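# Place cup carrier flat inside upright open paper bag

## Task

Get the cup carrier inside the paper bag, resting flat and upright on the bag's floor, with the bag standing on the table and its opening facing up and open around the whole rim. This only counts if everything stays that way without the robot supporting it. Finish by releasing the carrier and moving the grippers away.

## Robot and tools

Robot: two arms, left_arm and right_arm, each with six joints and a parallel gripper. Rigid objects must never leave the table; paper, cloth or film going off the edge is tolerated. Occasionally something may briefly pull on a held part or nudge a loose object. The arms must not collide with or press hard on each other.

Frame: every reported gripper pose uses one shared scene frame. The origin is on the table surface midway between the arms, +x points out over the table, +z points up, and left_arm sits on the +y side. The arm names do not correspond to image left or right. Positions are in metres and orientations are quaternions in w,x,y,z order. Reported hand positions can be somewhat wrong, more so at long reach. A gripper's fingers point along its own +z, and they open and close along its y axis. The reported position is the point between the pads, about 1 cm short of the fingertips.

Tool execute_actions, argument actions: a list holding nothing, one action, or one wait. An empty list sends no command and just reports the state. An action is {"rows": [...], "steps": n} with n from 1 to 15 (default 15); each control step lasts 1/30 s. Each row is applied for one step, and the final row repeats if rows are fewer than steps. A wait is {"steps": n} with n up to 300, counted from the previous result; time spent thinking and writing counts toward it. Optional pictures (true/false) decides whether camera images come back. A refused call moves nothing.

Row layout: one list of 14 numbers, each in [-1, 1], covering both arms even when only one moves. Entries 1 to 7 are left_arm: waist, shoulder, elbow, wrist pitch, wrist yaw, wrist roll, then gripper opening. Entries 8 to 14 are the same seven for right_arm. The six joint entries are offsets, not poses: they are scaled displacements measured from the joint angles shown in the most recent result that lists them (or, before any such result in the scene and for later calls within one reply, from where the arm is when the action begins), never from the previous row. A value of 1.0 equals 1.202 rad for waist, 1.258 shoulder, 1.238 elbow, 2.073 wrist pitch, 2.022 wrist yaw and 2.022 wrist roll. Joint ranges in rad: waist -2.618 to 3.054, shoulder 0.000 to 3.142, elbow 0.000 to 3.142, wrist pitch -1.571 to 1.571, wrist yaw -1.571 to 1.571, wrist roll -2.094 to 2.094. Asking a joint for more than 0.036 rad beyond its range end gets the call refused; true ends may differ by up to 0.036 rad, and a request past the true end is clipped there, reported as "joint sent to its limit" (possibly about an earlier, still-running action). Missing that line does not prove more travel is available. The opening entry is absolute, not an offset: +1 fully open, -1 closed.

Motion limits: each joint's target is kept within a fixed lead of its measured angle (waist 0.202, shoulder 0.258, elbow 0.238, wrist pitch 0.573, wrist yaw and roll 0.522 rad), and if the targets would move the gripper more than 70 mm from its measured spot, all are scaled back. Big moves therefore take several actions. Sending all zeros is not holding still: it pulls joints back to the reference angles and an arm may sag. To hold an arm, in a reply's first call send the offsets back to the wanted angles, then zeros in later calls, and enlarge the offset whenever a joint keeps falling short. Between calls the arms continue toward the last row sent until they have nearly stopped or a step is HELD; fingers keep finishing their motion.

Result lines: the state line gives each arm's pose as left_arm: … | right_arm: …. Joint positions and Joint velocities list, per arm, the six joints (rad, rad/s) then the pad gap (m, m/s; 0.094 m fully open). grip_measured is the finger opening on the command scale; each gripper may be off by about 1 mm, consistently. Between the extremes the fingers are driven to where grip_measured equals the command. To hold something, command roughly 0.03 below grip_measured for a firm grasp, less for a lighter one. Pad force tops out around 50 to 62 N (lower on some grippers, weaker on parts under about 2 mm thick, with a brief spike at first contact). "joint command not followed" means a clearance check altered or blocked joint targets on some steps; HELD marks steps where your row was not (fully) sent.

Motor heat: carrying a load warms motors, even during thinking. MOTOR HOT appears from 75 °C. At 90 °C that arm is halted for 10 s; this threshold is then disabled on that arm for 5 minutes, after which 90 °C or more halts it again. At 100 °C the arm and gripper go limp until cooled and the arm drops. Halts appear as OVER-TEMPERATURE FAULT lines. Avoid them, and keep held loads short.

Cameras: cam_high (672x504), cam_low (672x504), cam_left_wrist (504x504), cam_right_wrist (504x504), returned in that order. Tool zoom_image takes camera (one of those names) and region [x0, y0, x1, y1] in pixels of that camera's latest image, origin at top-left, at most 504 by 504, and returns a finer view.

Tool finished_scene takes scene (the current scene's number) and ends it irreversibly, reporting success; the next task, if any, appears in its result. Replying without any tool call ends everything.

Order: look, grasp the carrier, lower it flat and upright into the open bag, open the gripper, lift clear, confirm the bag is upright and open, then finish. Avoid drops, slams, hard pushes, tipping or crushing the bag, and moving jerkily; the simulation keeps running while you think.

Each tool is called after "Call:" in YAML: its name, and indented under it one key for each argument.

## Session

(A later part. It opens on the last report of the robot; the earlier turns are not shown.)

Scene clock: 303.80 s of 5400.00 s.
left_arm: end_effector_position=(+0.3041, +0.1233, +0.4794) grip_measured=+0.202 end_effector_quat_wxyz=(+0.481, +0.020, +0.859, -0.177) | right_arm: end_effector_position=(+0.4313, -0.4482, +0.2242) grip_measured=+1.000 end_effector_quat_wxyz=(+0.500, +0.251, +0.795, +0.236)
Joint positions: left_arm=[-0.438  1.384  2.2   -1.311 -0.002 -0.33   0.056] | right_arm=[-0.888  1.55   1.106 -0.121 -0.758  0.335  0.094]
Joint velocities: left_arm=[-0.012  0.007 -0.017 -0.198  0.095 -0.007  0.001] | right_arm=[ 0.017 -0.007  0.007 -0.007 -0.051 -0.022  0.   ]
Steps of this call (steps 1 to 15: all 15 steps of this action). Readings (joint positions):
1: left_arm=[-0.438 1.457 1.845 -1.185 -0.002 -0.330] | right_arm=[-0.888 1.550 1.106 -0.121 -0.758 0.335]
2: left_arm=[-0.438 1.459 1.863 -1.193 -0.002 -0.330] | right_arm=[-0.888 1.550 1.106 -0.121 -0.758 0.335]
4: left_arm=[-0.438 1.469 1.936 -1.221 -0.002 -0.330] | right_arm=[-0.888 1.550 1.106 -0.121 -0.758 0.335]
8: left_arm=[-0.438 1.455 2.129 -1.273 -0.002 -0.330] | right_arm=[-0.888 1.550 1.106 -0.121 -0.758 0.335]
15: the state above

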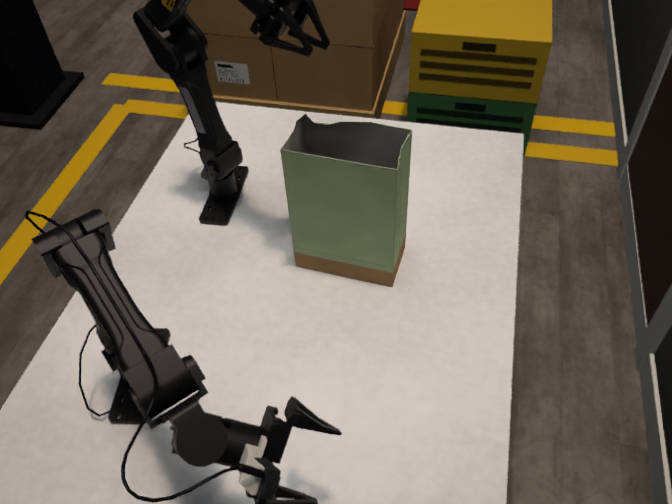

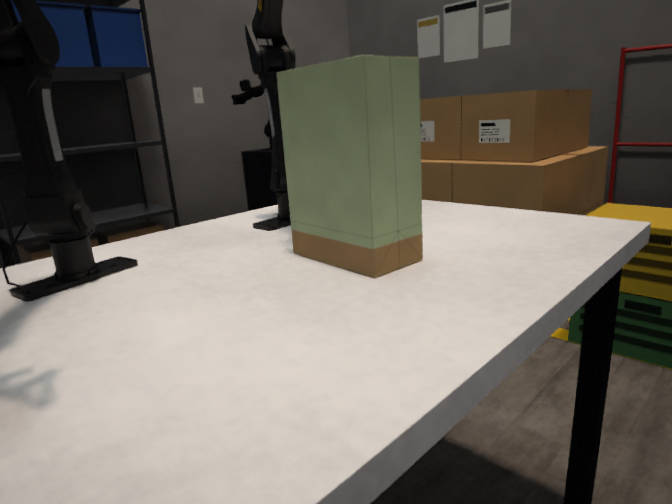

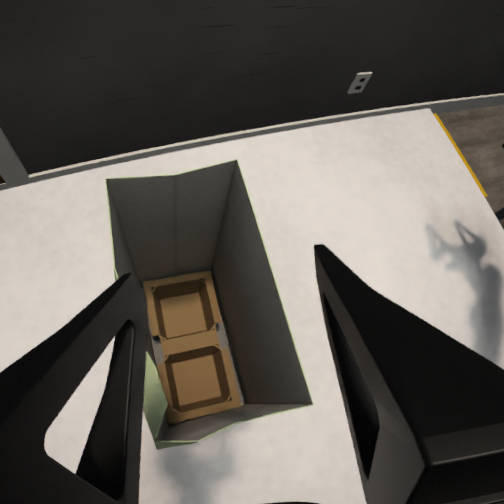

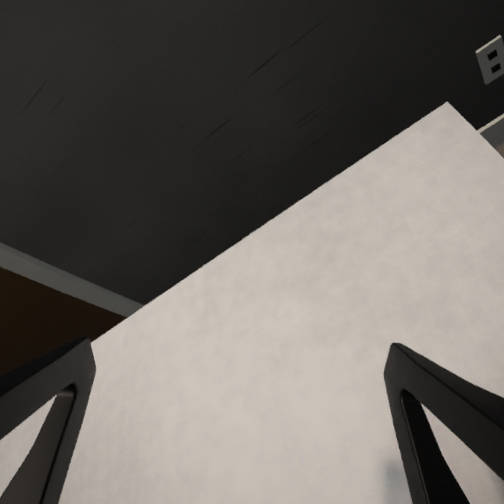

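Call:
zoom_image:
  camera: "cam_high"
  region: [270,95,430,195]

Call:
zoom_image:
  camera: "cam_left_wrist"
  region: [80,240,330,470]

Region (270, 95, 430, 195) of cam_high's 672x504 image, scaled by 3.150, with more detail than that image has; it fills the top 315 rows of this view, and the rest is white.

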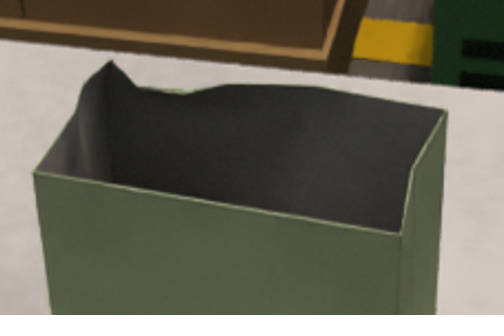

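Region (80, 240, 330, 470) of cam_left_wrist's 504x504 image, scaled by 2.016, with more detail than that image has; it fills the top 464 rows of this view, and the rest is white.

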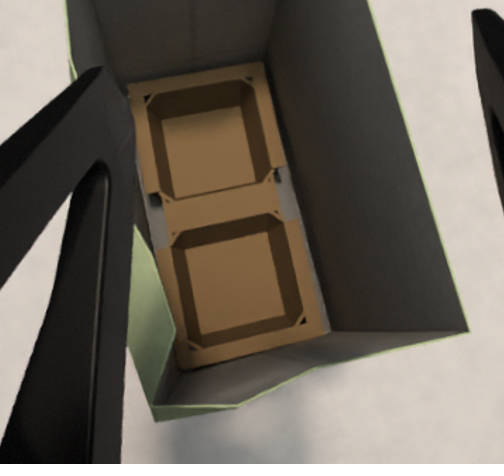

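Call:
execute_actions:
  actions:
    - {"rows":[[-0.02,0,-0.02,-0.02,0,0,0,0,0,0,0,0,0,1],[-0.04,0,-0.04,-0.04,0,0,-0.3,0,0,0,0,0,0,1],[-0.06,0,-0.06,-0.06,0,0,-0.6,0,0,0,0,0,0,1],[-0.075,0.01,-0.09,-0.08,0,0,-0.7,0,0,0,0,0,0,1],[-0.075,0.02,-0.12,-0.09,0,0,-0.7,0,0,0,0,0,0,1],[-0.075,0.03,-0.15,-0.09,0,0,-0.7,0,0,0,0,0,0,1],[-0.075,0.036,-0.18,-0.09,0,0,-0.7,0,0,0,0,0,0,1],[-0.075,0.036,-0.21,-0.09,0,0,-0.7,0,0,0,0,0,0,1]]}

Scene clock: 320.77 s of 5400.00 s.
left_arm: end_effector_position=(+0.2919, +0.0999, +0.3368) grip_measured=-0.698 end_effector_quat_wxyz=(+0.256, +0.063, +0.959, -0.106) | right_arm: end_effector_position=(+0.4313, -0.4482, +0.2242) grip_measured=+1.000 end_effector_quat_wxyz=(+0.500, +0.251, +0.795, +0.236)
Joint positions: left_arm=[-0.522  1.458  1.937 -1.488 -0.001 -0.33   0.014] | right_arm=[-0.888  1.55   1.106 -0.121 -0.758  0.335  0.094]
Joint velocities: left_arm=[-0.002  0.007  0.017  0.022  0.051 -0.081  0.   ] | right_arm=[-0.012 -0.012 -0.002 -0.022  0.051 -0.037  0.   ]
Steps of this call (steps 1 to 30: the robot went on to your last target; steps 31 to 90: nothing new was sent; then 13.47 s passed at rest; steps 91 to 105: all 15 steps of this action). Readings (joint positions):
91: left_arm=[-0.441 1.408 2.200 -1.343 -0.003 -0.330] | right_arm=[-0.888 1.550 1.106 -0.121 -0.758 0.335]
92: left_arm=[-0.450 1.407 2.195 -1.344 -0.004 -0.330] | right_arm=[-0.888 1.550 1.106 -0.121 -0.758 0.335]
94: left_arm=[-0.487 1.397 2.163 -1.365 -0.005 -0.330] | right_arm=[-0.888 1.550 1.106 -0.121 -0.758 0.335]
98: left_arm=[-0.522 1.397 2.032 -1.429 -0.001 -0.330] | right_arm=[-0.888 1.550 1.106 -0.121 -0.758 0.335]
105: the state above

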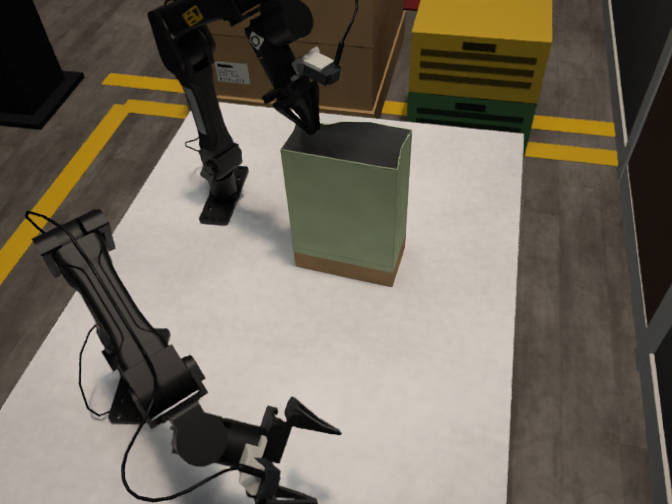

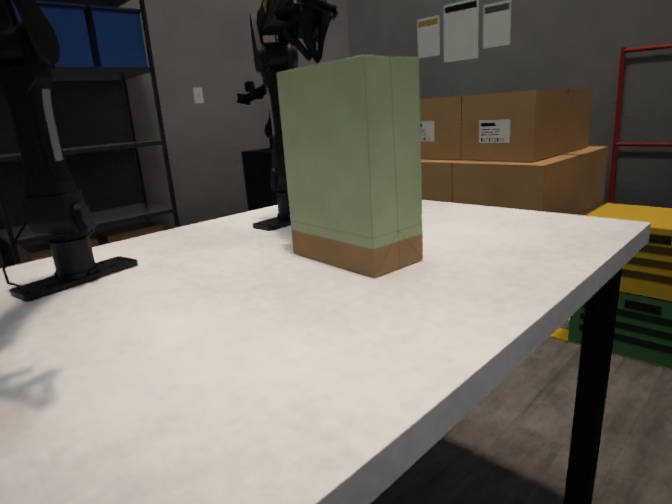

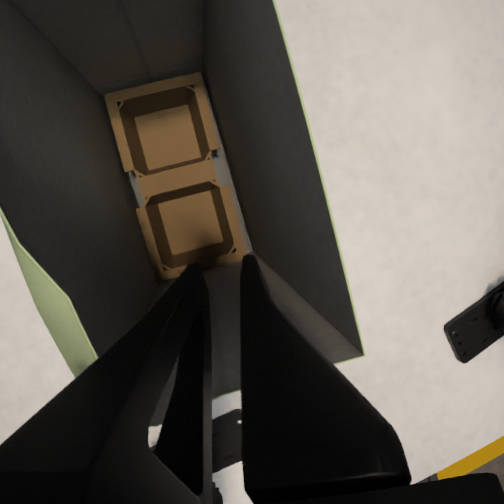

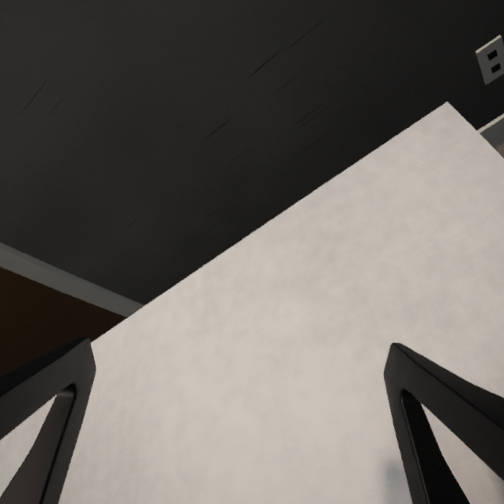

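Call:
execute_actions:
  actions:
    - {"rows":[[0,0.015,0,0.01,0,0,-0.7,0,0,0,0,0,0,1],[0,0.03,-0.02,0.02,0,0,-0.7,0,0,0,0,0,0,1],[0,0.04,-0.04,0.03,0,0,-0.7,0,0,0,0,0,0,1],[0,0.04,-0.07,0.04,0,0,-0.7,0,0,0,0,0,0,1],[0,0.04,-0.1,0.05,0,0,-0.7,0,0,0,0,0,0,1],[0,0.04,-0.13,0.052,0,0,-0.7,0,0,0,0,0,0,1],[0,0.04,-0.155,0.052,0,0,-0.7,0,0,0,0,0,0,1]]}

Scene clock: 329.40 s of 5400.00 s.
left_arm: end_effector_position=(+0.3062, +0.0928, +0.2615) grip_measured=-0.698 end_effector_quat_wxyz=(+0.174, +0.065, +0.980, -0.072) | right_arm: end_effector_position=(+0.4313, -0.4482, +0.2242) grip_measured=+1.000 end_effector_quat_wxyz=(+0.500, +0.251, +0.795, +0.236)
Joint positions: left_arm=[-0.522  1.531  1.742 -1.404 -0.001 -0.33   0.014] | right_arm=[-0.888  1.55   1.106 -0.121 -0.758  0.335  0.094]
Joint velocities: left_arm=[ 0.002 -0.076 -0.012  0.11   0.007  0.007 -0.   ] | right_arm=[ 0.007 -0.012  0.012  0.022 -0.066 -0.037  0.   ]
Steps of this call (steps 1 to 15: the robot went on to your last target; steps 16 to 90: nothing new was sent; then 5.13 s passed at rest; steps 91 to 105: all 15 steps of this action). Readings (joint positions):
91: left_arm=[-0.522 1.450 1.937 -1.491 -0.001 -0.330] | right_arm=[-0.888 1.550 1.106 -0.121 -0.758 0.335]
92: left_arm=[-0.522 1.454 1.937 -1.489 -0.001 -0.330] | right_arm=[-0.888 1.550 1.106 -0.121 -0.758 0.335]
94: left_arm=[-0.522 1.466 1.920 -1.465 -0.001 -0.330] | right_arm=[-0.888 1.550 1.106 -0.121 -0.758 0.335]
98: left_arm=[-0.522 1.489 1.797 -1.413 -0.001 -0.330] | right_arm=[-0.888 1.550 1.106 -0.121 -0.758 0.335]
105: the state above

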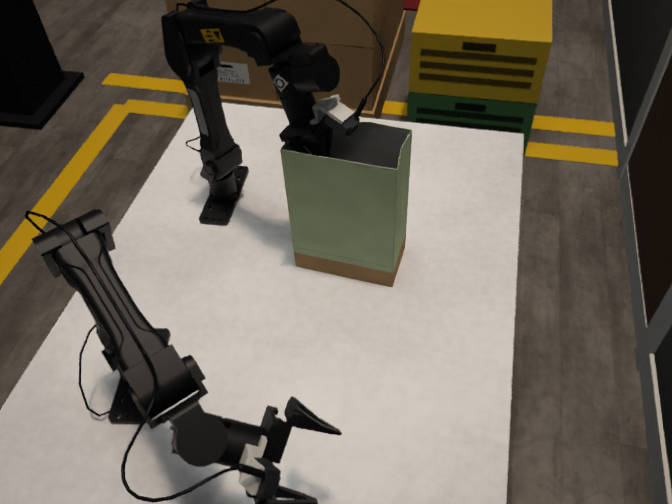

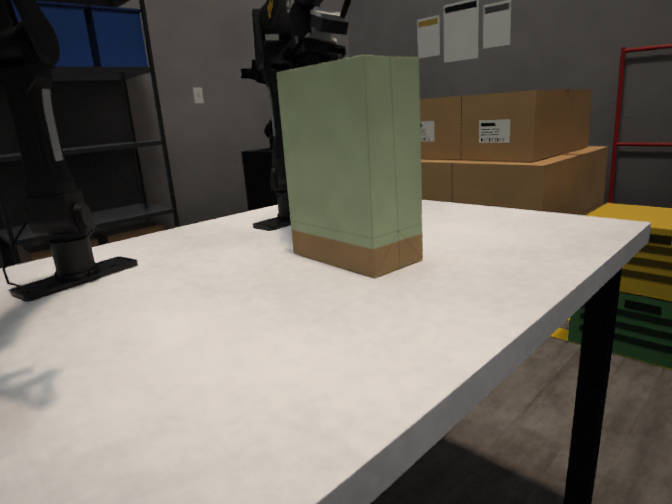

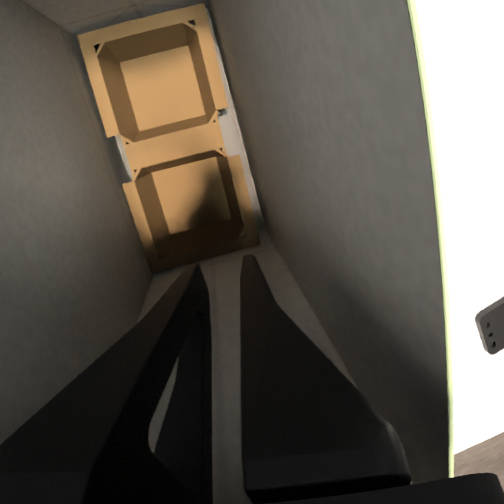

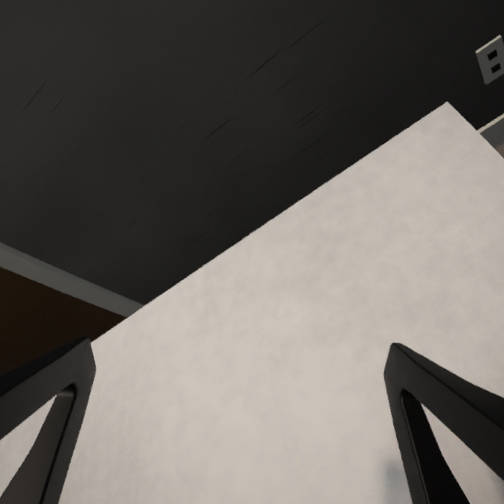

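Call:
execute_actions:
  actions: []

Call:
execute_actions:
  actions:
    - {"rows":[[0.01,0,0,0,0,0,-0.6,0,0,0,0,0,0,1],[0.02,0,0,0,0,0,-0.5,0,0,0,0,0,0,1],[0.025,0,0,0,0,0,-0.4,0,0,0,0,0,0,1],[0.025,0,0,0,0,0,-0.3,0,0,0,0,0,0,1],[0.025,0,0,0,0,0,-0.2,0,0,0,0,0,0,1],[0.025,0,0,0,0,0,-0.1,0,0,0,0,0,0,1],[0.025,0,0,0,0,0,0,0,0,0,0,0,0,1],[0.025,0,0,0,0,0,0.15,0,0,0,0,0,0,1],[0.025,0,0,0,0,0,0.3,0,0,0,0,0,0,1],[0.025,0,0,0,0,0,0.45,0,0,0,0,0,0,1],[0.025,0,0,0,0,0,0.6,0,0,0,0,0,0,1],[0.025,0,0,0,0,0,0.8,0,0,0,0,0,0,1]],"steps":15}

Scene clock: 351.73 s of 5400.00 s.
left_arm: end_effector_position=(+0.3074, +0.0922, +0.2631) grip_measured=-0.698 end_effector_quat_wxyz=(+0.179, +0.065, +0.979, -0.074) | right_arm: end_effector_position=(+0.4313, -0.4482, +0.2242) grip_measured=+1.000 end_effector_quat_wxyz=(+0.500, +0.251, +0.795, +0.236)
Joint positions: left_arm=[-0.522  1.528  1.742 -1.396 -0.001 -0.33   0.014] | right_arm=[-0.888  1.55   1.106 -0.121 -0.758  0.335  0.094]
Joint velocities: left_arm=[-0.007 -0.007  0.002 -0.022  0.051 -0.051  0.   ] | right_arm=[ 0.027 -0.002 -0.002  0.037  0.007 -0.051  0.   ]
Steps of this call (steps 1 to 15: the robot went on to your last target; steps 16 to 90: nothing new was sent; then 19.33 s passed at rest). Readings (joint positions):
1: left_arm=[-0.522 1.529 1.742 -1.402 -0.001 -0.330] | right_arm=[-0.888 1.550 1.106 -0.121 -0.758 0.335]
2: left_arm=[-0.522 1.528 1.742 -1.401 -0.001 -0.330] | right_arm=[-0.888 1.550 1.106 -0.121 -0.758 0.335]
4: left_arm=[-0.522 1.528 1.742 -1.399 -0.001 -0.330] | right_arm=[-0.888 1.550 1.106 -0.121 -0.758 0.335]
8: left_arm=[-0.522 1.528 1.742 -1.397 -0.001 -0.330] | right_arm=[-0.888 1.550 1.106 -0.121 -0.758 0.335]
90: the state above
All arms were judged still, so your last target was given up. Only a new action makes them travel on or press farther. Fingers that are still opening or closing keep moving.

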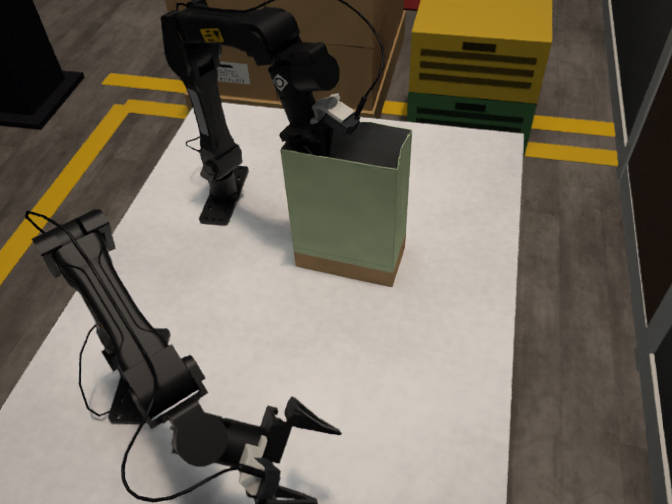

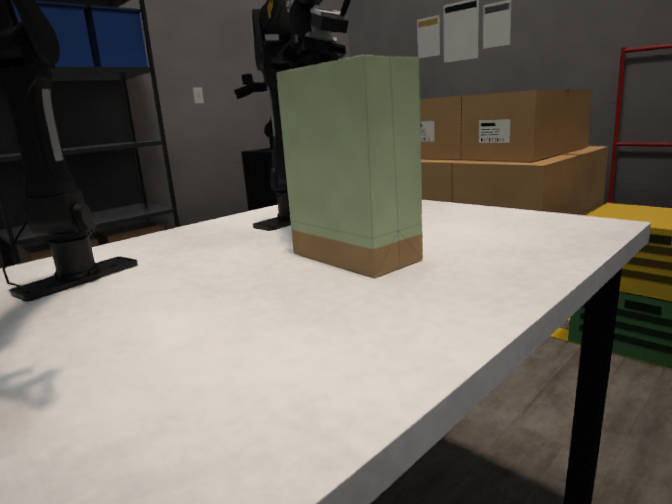

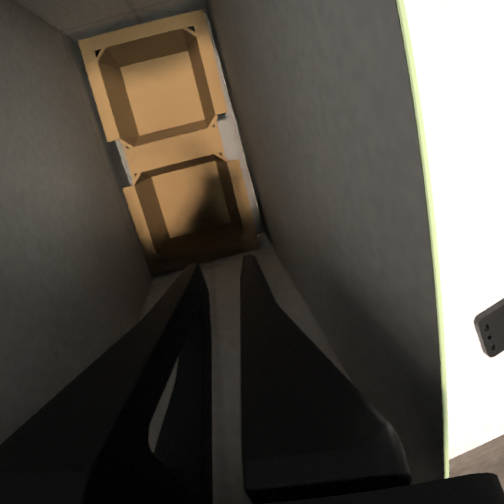

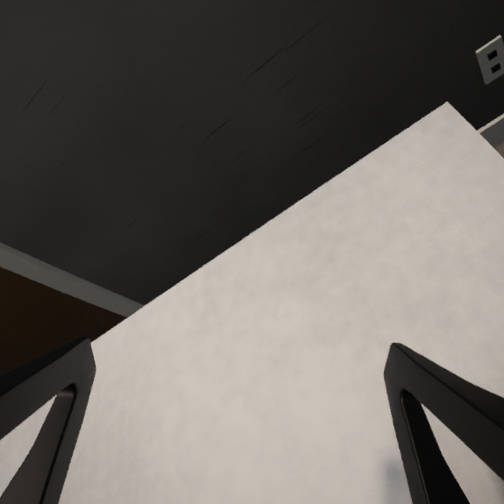

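Scene clock: 352.23 s of 5400.00 s.
left_arm: end_effector_position=(+0.3109, +0.0994, +0.2631) grip_measured=+0.796 end_effector_quat_wxyz=(+0.179, +0.053, +0.980, -0.072) | right_arm: end_effector_position=(+0.4313, -0.4482, +0.2242) grip_measured=+1.000 end_effector_quat_wxyz=(+0.500, +0.251, +0.795, +0.236)
Joint positions: left_arm=[-0.498  1.528  1.742 -1.396 -0.001 -0.33   0.084] | right_arm=[-0.888  1.55   1.106 -0.121 -0.758  0.335  0.094]
Joint velocities: left_arm=[-0.012  0.002 -0.012 -0.022 -0.051 -0.007  0.003] | right_arm=[-0.002  0.002  0.017 -0.081  0.007 -0.022  0.   ]
Steps of this call (steps 1 to 15: all 15 steps of this action). Readings (joint positions):
1: left_arm=[-0.522 1.528 1.742 -1.396 -0.001 -0.330] | right_arm=[-0.888 1.550 1.106 -0.121 -0.758 0.335]
2: left_arm=[-0.519 1.528 1.742 -1.396 -0.001 -0.330] | right_arm=[-0.888 1.550 1.106 -0.121 -0.758 0.335]
4: left_arm=[-0.508 1.528 1.742 -1.396 -0.001 -0.330] | right_arm=[-0.888 1.550 1.106 -0.121 -0.758 0.335]
8: left_arm=[-0.498 1.528 1.742 -1.396 -0.001 -0.330] | right_arm=[-0.888 1.550 1.106 -0.121 -0.758 0.335]
15: the state above

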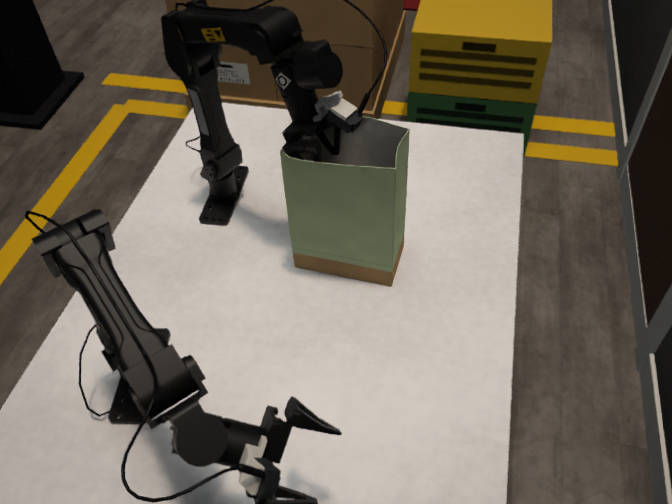

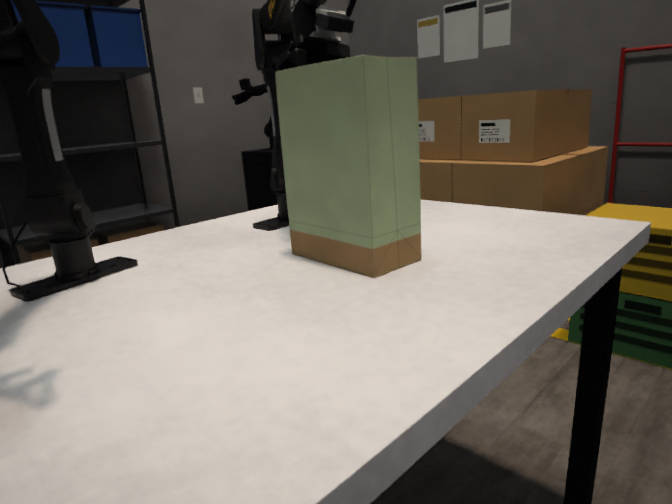

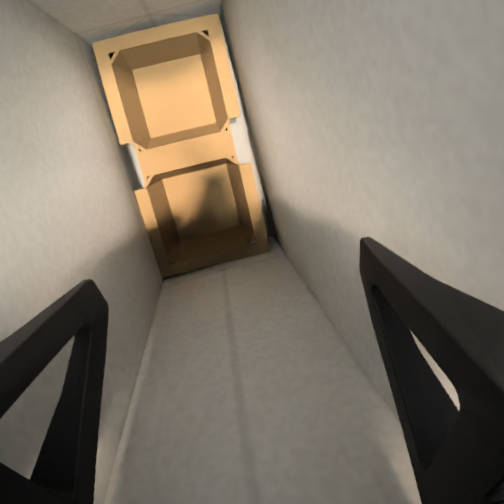

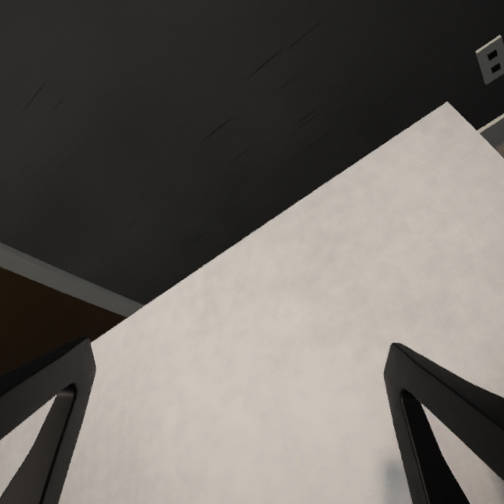

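Call:
execute_actions:
  actions:
    - {"rows":[[0,0,0,0,0,0,0.5,0,0,0,0,0,0,1],[0,0,0,0,0,0,0.2,0,0,0,0,0,0,1],[0,0,0,0,0,0,-0.1,0,0,0,0,0,0,1],[0,0,0,0,0,0,-0.3,0,0,0,0,0,0,1],[0,0,0,0,0,0,-0.4,0,0,0,0,0,0,1],[0,0,0.03,0,0,0,-0.4,0,0,0,0,0,0,1],[0,-0.015,0.05,-0.01,0,0,-0.4,0,0,0,0,0,0,1],[0,-0.03,0.08,-0.02,0,0,-0.4,0,0,0,0,0,0,1],[0,-0.045,0.11,-0.03,0,0,-0.4,0,0,0,0,0,0,1],[0,-0.06,0.14,-0.045,0,0,-0.4,0,0,0,0,0,0,1],[0,-0.075,0.17,-0.06,0,0,-0.4,0,0,0,0,0,0,1],[0,-0.09,0.2,-0.07,0,0,-0.4,0,0,0,0,0,0,1],[0,-0.1,0.23,-0.075,0,0,-0.4,0,0,0,0,0,0,1]],"steps":15}
  pictures: false

Call:
execute_actions:
  actions:
    - {"steps":20}

Call:
zoom_image:
  camera: "cam_high"
  region: [250,80,430,200]

Scene clock: 370.03 s of 5400.00 s.
left_arm: end_effector_position=(+0.2942, +0.1072, +0.3506) grip_measured=-0.398 end_effector_quat_wxyz=(+0.276, +0.051, +0.953, -0.111) | right_arm: end_effector_position=(+0.4313, -0.4482, +0.2242) grip_measured=+1.000 end_effector_quat_wxyz=(+0.500, +0.251, +0.795, +0.236)
Joint positions: left_arm=[-0.498  1.448  1.971 -1.489 -0.001 -0.33   0.028] | right_arm=[-0.888  1.55   1.106 -0.121 -0.758  0.335  0.094]
Joint velocities: left_arm=[-0.007 -0.696  0.701 -0.139  0.007 -0.022  0.   ] | right_arm=[-0.022  0.002  0.007 -0.037 -0.007  0.051  0.   ]
Steps of this call (steps 1 to 15: the robot went on to your last target; steps 16 to 90: nothing new was sent; then 14.30 s passed at rest; steps 91 to 105: all 15 steps of this action). Readings (joint positions):
91: left_arm=[-0.498 1.528 1.742 -1.396 -0.001 -0.330] | right_arm=[-0.888 1.550 1.106 -0.121 -0.758 0.335]
92: left_arm=[-0.498 1.528 1.742 -1.396 -0.001 -0.330] | right_arm=[-0.888 1.550 1.106 -0.121 -0.758 0.335]
94: left_arm=[-0.498 1.528 1.742 -1.396 -0.001 -0.330] | right_arm=[-0.888 1.550 1.106 -0.121 -0.758 0.335]
98: left_arm=[-0.498 1.528 1.757 -1.407 -0.001 -0.330] | right_arm=[-0.888 1.550 1.106 -0.121 -0.758 0.335]
105: the state above

Scene clock: 370.70 s of 5400.00 s.
left_arm: end_effector_position=(+0.2749, +0.1163, +0.3711) grip_measured=-0.398 end_effector_quat_wxyz=(+0.294, +0.051, +0.947, -0.118) | right_arm: end_effector_position=(+0.4313, -0.4482, +0.2242) grip_measured=+1.000 end_effector_quat_wxyz=(+0.500, +0.251, +0.795, +0.236)
Joint positions: left_arm=[-0.498  1.402  2.02  -1.544 -0.001 -0.33   0.028] | right_arm=[-0.888  1.55   1.106 -0.121 -0.758  0.335  0.094]
Joint velocities: left_arm=[-0.012  0.002  0.012 -0.007 -0.007  0.037 -0.001] | right_arm=[-0.012  0.012  0.012  0.007  0.022 -0.081  0.   ]
Steps of this call (steps 1 to 20: the robot went on to your last target). Readings (joint positions):
1: left_arm=[-0.498 1.425 1.992 -1.495 -0.001 -0.330] | right_arm=[-0.888 1.550 1.106 -0.121 -0.758 0.335]
2: left_arm=[-0.498 1.405 2.005 -1.501 -0.001 -0.330] | right_arm=[-0.888 1.550 1.106 -0.121 -0.758 0.335]
4: left_arm=[-0.498 1.380 2.019 -1.514 -0.001 -0.330] | right_arm=[-0.888 1.550 1.106 -0.121 -0.758 0.335]
8: left_arm=[-0.498 1.385 2.020 -1.535 -0.001 -0.330] | right_arm=[-0.888 1.550 1.106 -0.121 -0.758 0.335]
20: the state above

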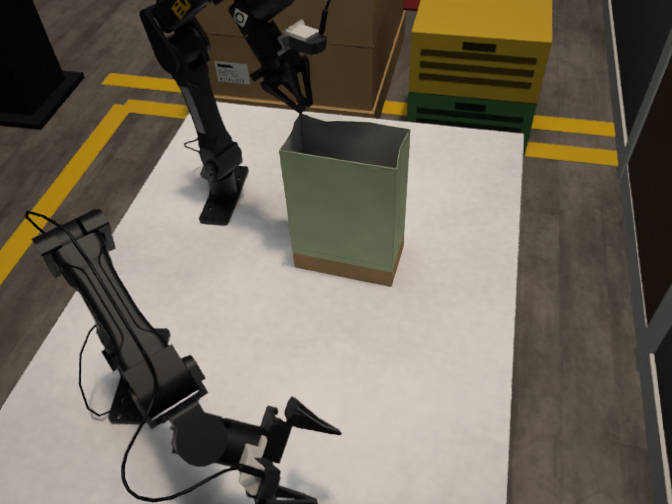

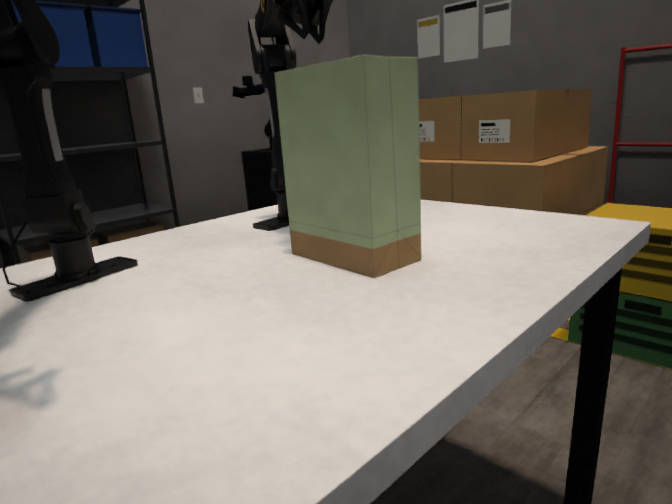

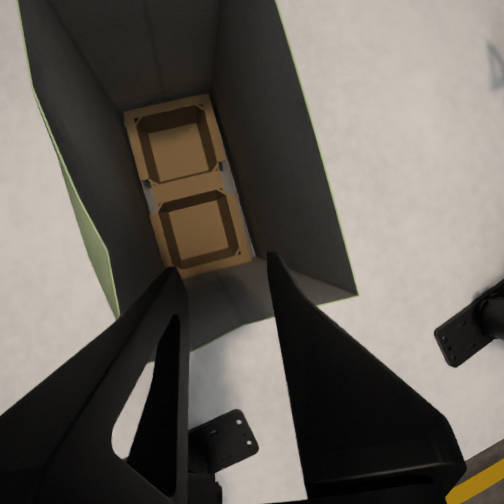

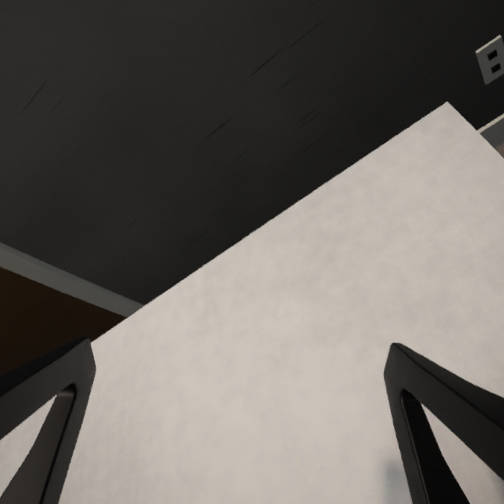

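Region (250, 80, 430, 200) of cam_high's 672x504 image, scaled by 2.800, with more detail than that image has.

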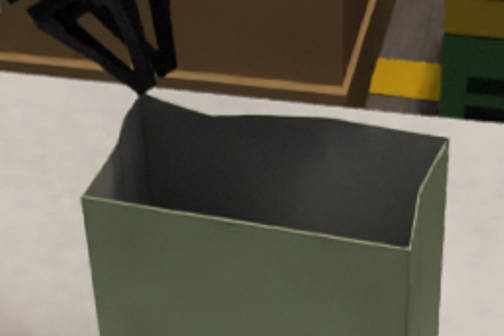

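Call:
execute_actions:
  actions:
    - {"rows":[[-0.01,0.02,0,0.01,0,0,-0.7,0,0,0,0,0,0,1],[-0.02,0.04,0,0.02,0,0,-0.7,0,0,0,0,0,0,1],[-0.02,0.06,0,0.03,0,0,-0.7,0,0,0,0,0,0,1],[-0.02,0.08,-0.01,0.04,0,0,-0.7,0,0,0,0,0,0,1],[-0.02,0.095,-0.02,0.045,0,0,-0.7,0,0,0,0,0,0,1],[-0.02,0.095,-0.04,0.05,0,0,-0.7,0,0,0,0,0,0,1],[-0.02,0.095,-0.06,0.055,0,0,-0.7,0,0,0,0,0,0,1],[-0.02,0.095,-0.08,0.055,0,0,-0.7,0,0,0,0,0,0,1],[-0.02,0.095,-0.1,0.055,0,0,-0.7,0,0,0,0,0,0,1],[-0.02,0.095,-0.12,0.055,0,0,-0.7,0,0,0,0,0,0,1],[-0.02,0.095,-0.14,0.055,0,0,-0.7,0,0,0,0,0,0,1],[-0.02,0.095,-0.16,0.055,0,0,-0.7,0,0,0,0,0,0,1],[-0.02,0.095,-0.175,0.055,0,0,-0.7,0,0,0,0,0,0,1]],"steps":15}
  pictures: false

Call:
execute_actions:
  actions:
    - {"steps":15}

Call:
execute_actions:
  actions:
    - {"rows":[[0,0,0,0,0,0,-0.4,0,0,0,0,0,0,1],[0,0,0,0,0,0,-0.1,0,0,0,0,0,0,1],[0,0,0,0,0,0,0.2,0,0,0,0,0,0,1],[0.01,0,0,0,0,0,0.5,0,0,0,0,0,0,1],[0.02,0,0,0,0,0,0.8,0,0,0,0,0,0,1],[0.03,0,0,0,0,0,1,0,0,0,0,0,0,1]],"steps":15}
  pictures: false

Call:
execute_actions:
  actions:
    - {"steps":20}

Call:
zoom_image:
  camera: "cam_high"
  region: [250,80,430,200]

Scene clock: 397.30 s of 5400.00 s.
left_arm: end_effector_position=(+0.3064, +0.0954, +0.2779) grip_measured=-0.698 end_effector_quat_wxyz=(+0.184, +0.061, +0.978, -0.075) | right_arm: end_effector_position=(+0.4313, -0.4482, +0.2242) grip_measured=+1.000 end_effector_quat_wxyz=(+0.500, +0.251, +0.795, +0.236)
Joint positions: left_arm=[-0.514  1.537  1.812 -1.446 -0.001 -0.33   0.014] | right_arm=[-0.888  1.55   1.106 -0.121 -0.758  0.335  0.094]
Joint velocities: left_arm=[ 0.002  0.046 -0.252  0.037 -0.037  0.066  0.   ] | right_arm=[ 0.002 -0.017  0.002  0.022 -0.022  0.051  0.   ]
Steps of this call (steps 1 to 15: the robot went on to your last target; steps 16 to 90: nothing new was sent; then 23.10 s passed at rest; steps 91 to 105: all 15 steps of this action). Readings (joint positions):
91: left_arm=[-0.498 1.403 2.020 -1.545 -0.001 -0.330] | right_arm=[-0.888 1.550 1.106 -0.121 -0.758 0.335]
92: left_arm=[-0.501 1.407 2.020 -1.543 -0.001 -0.330] | right_arm=[-0.888 1.550 1.106 -0.121 -0.758 0.335]
94: left_arm=[-0.510 1.429 2.020 -1.529 -0.001 -0.330] | right_arm=[-0.888 1.550 1.106 -0.121 -0.758 0.335]
98: left_arm=[-0.514 1.499 1.981 -1.470 -0.001 -0.330] | right_arm=[-0.888 1.550 1.106 -0.121 -0.758 0.335]
105: the state above

Scene clock: 397.80 s of 5400.00 s.
left_arm: end_effector_position=(+0.3061, +0.0956, +0.2757) grip_measured=-0.698 end_effector_quat_wxyz=(+0.181, +0.061, +0.979, -0.074) | right_arm: end_effector_position=(+0.4313, -0.4482, +0.2242) grip_measured=+1.000 end_effector_quat_wxyz=(+0.500, +0.251, +0.795, +0.236)
Joint positions: left_arm=[-0.514  1.538  1.806 -1.445 -0.001 -0.33   0.014] | right_arm=[-0.888  1.55   1.106 -0.121 -0.758  0.335  0.094]
Joint velocities: left_arm=[-0.017  0.002 -0.012 -0.022 -0.037 -0.037 -0.001] | right_arm=[ 0.017 -0.002 -0.002  0.007  0.125  0.007  0.   ]
Steps of this call (steps 1 to 15: the robot went on to your last target). Readings (joint positions):
1: left_arm=[-0.514 1.538 1.807 -1.446 -0.001 -0.330] | right_arm=[-0.888 1.550 1.106 -0.121 -0.758 0.335]
2: left_arm=[-0.514 1.538 1.806 -1.446 -0.001 -0.330] | right_arm=[-0.888 1.550 1.106 -0.121 -0.758 0.335]
4: left_arm=[-0.514 1.538 1.806 -1.445 -0.001 -0.330] | right_arm=[-0.888 1.550 1.106 -0.121 -0.758 0.335]
8: left_arm=[-0.514 1.538 1.806 -1.445 -0.001 -0.330] | right_arm=[-0.888 1.550 1.106 -0.121 -0.758 0.335]
15: the state above
All arms were judged still, so your last target was given up. Only a new action makes them travel on or press farther. Fingers that are still opening or closing keep moving.

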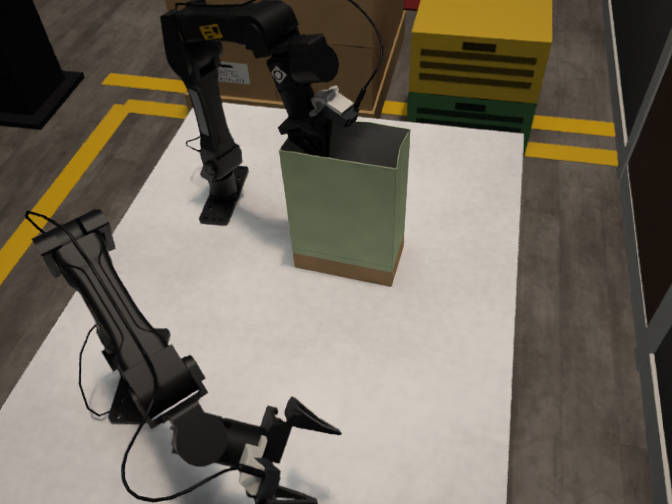

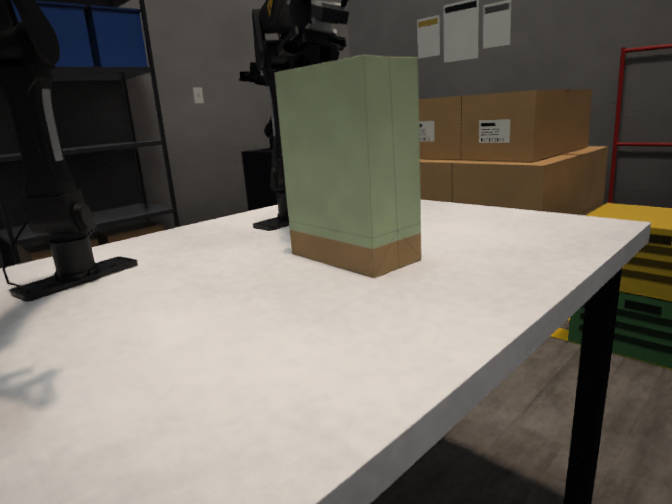

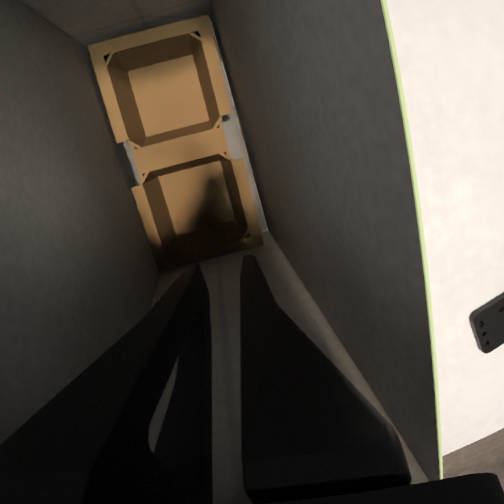

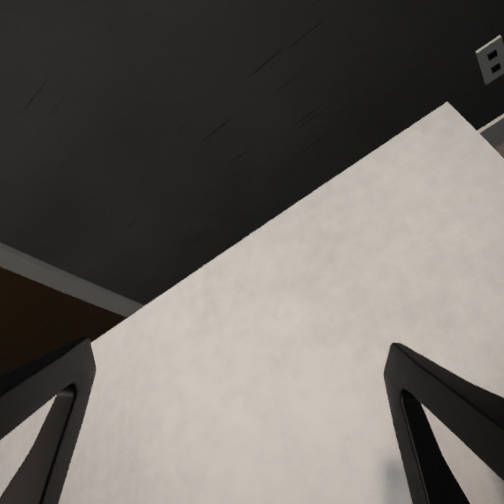

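Scene clock: 398.30 s of 5400.00 s.
left_arm: end_effector_position=(+0.3102, +0.1044, +0.2757) grip_measured=+1.000 end_effector_quat_wxyz=(+0.182, +0.046, +0.980, -0.072) | right_arm: end_effector_position=(+0.4313, -0.4482, +0.2242) grip_measured=+1.000 end_effector_quat_wxyz=(+0.500, +0.251, +0.795, +0.236)
Joint positions: left_arm=[-0.484  1.538  1.806 -1.445  0.    -0.33   0.094] | right_arm=[-0.888  1.55   1.106 -0.121 -0.758  0.335  0.094]
Joint velocities: left_arm=[-0.002  0.007  0.002 -0.051 -0.022 -0.022  0.   ] | right_arm=[ 0.012 -0.012 -0.002 -0.051 -0.037 -0.037  0.   ]
Steps of this call (steps 1 to 15: all 15 steps of this action). Readings (joint positions):
1: left_arm=[-0.514 1.538 1.806 -1.445 -0.001 -0.330] | right_arm=[-0.888 1.550 1.106 -0.121 -0.758 0.335]
2: left_arm=[-0.514 1.538 1.806 -1.445 -0.001 -0.330] | right_arm=[-0.888 1.550 1.106 -0.121 -0.758 0.335]
4: left_arm=[-0.514 1.538 1.806 -1.445 -0.001 -0.330] | right_arm=[-0.888 1.550 1.106 -0.121 -0.758 0.335]
8: left_arm=[-0.491 1.538 1.806 -1.445 0.000 -0.330] | right_arm=[-0.888 1.550 1.106 -0.121 -0.758 0.335]
15: the state above

Scene clock: 398.97 s of 5400.00 s.
left_arm: end_effector_position=(+0.3102, +0.1044, +0.2757) grip_measured=+1.000 end_effector_quat_wxyz=(+0.182, +0.046, +0.980, -0.072) | right_arm: end_effector_position=(+0.4313, -0.4482, +0.2242) grip_measured=+1.000 end_effector_quat_wxyz=(+0.500, +0.251, +0.795, +0.236)
Joint positions: left_arm=[-0.484  1.538  1.806 -1.445  0.    -0.33   0.094] | right_arm=[-0.888  1.55   1.106 -0.121 -0.758  0.335  0.094]
Joint velocities: left_arm=[-0.017  0.017 -0.002 -0.007 -0.051 -0.007  0.   ] | right_arm=[-0.012 -0.007 -0.002  0.007  0.037 -0.022  0.   ]
Steps of this call (steps 1 to 15: the robot went on to your last target; steps 16 to 20: nothing new was sent). Readings (joint positions):
1: left_arm=[-0.484 1.538 1.806 -1.445 0.000 -0.330] | right_arm=[-0.888 1.550 1.106 -0.121 -0.758 0.335]
2: left_arm=[-0.484 1.538 1.806 -1.445 0.000 -0.330] | right_arm=[-0.888 1.550 1.106 -0.121 -0.758 0.335]
4: left_arm=[-0.484 1.538 1.806 -1.445 0.000 -0.330] | right_arm=[-0.888 1.550 1.106 -0.121 -0.758 0.335]
8: left_arm=[-0.484 1.538 1.806 -1.445 0.000 -0.330] | right_arm=[-0.888 1.550 1.106 -0.121 -0.758 0.335]
20: the state above
All arms were judged still, so your last target was given up. Only a new action makes them travel on or press farther. Fingers that are still opening or closing keep moving.

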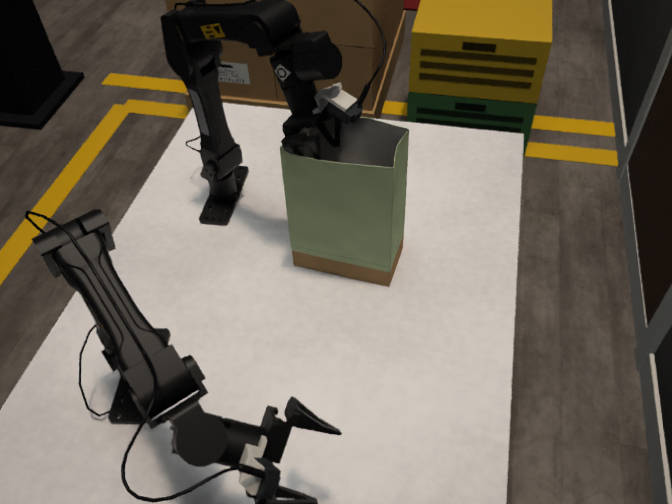

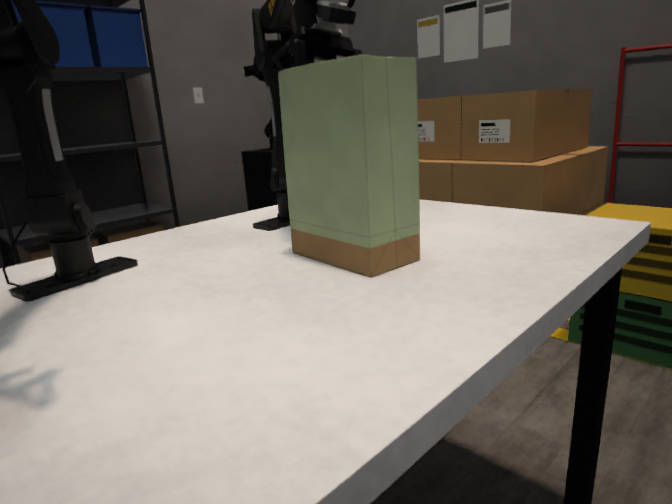

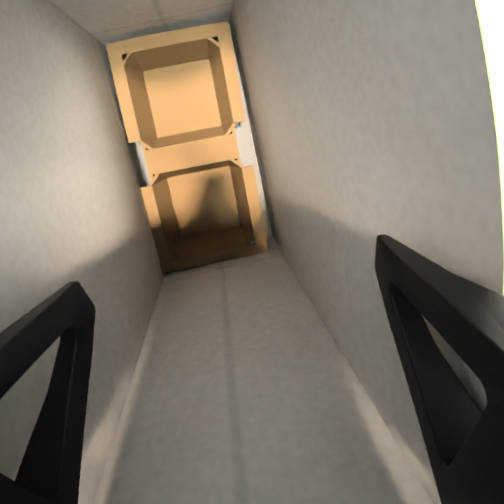

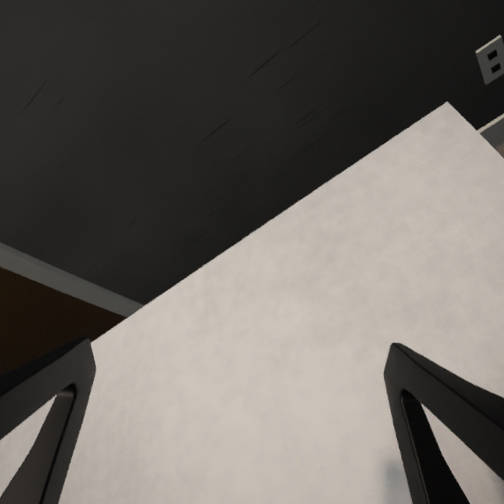

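Region (250, 80, 430, 200) of cam_high's 672x504 image, scaled by 2.800, with more detail than that image has.

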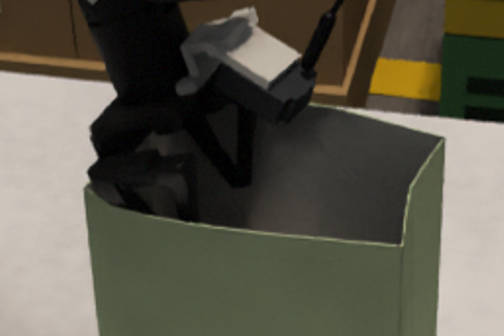

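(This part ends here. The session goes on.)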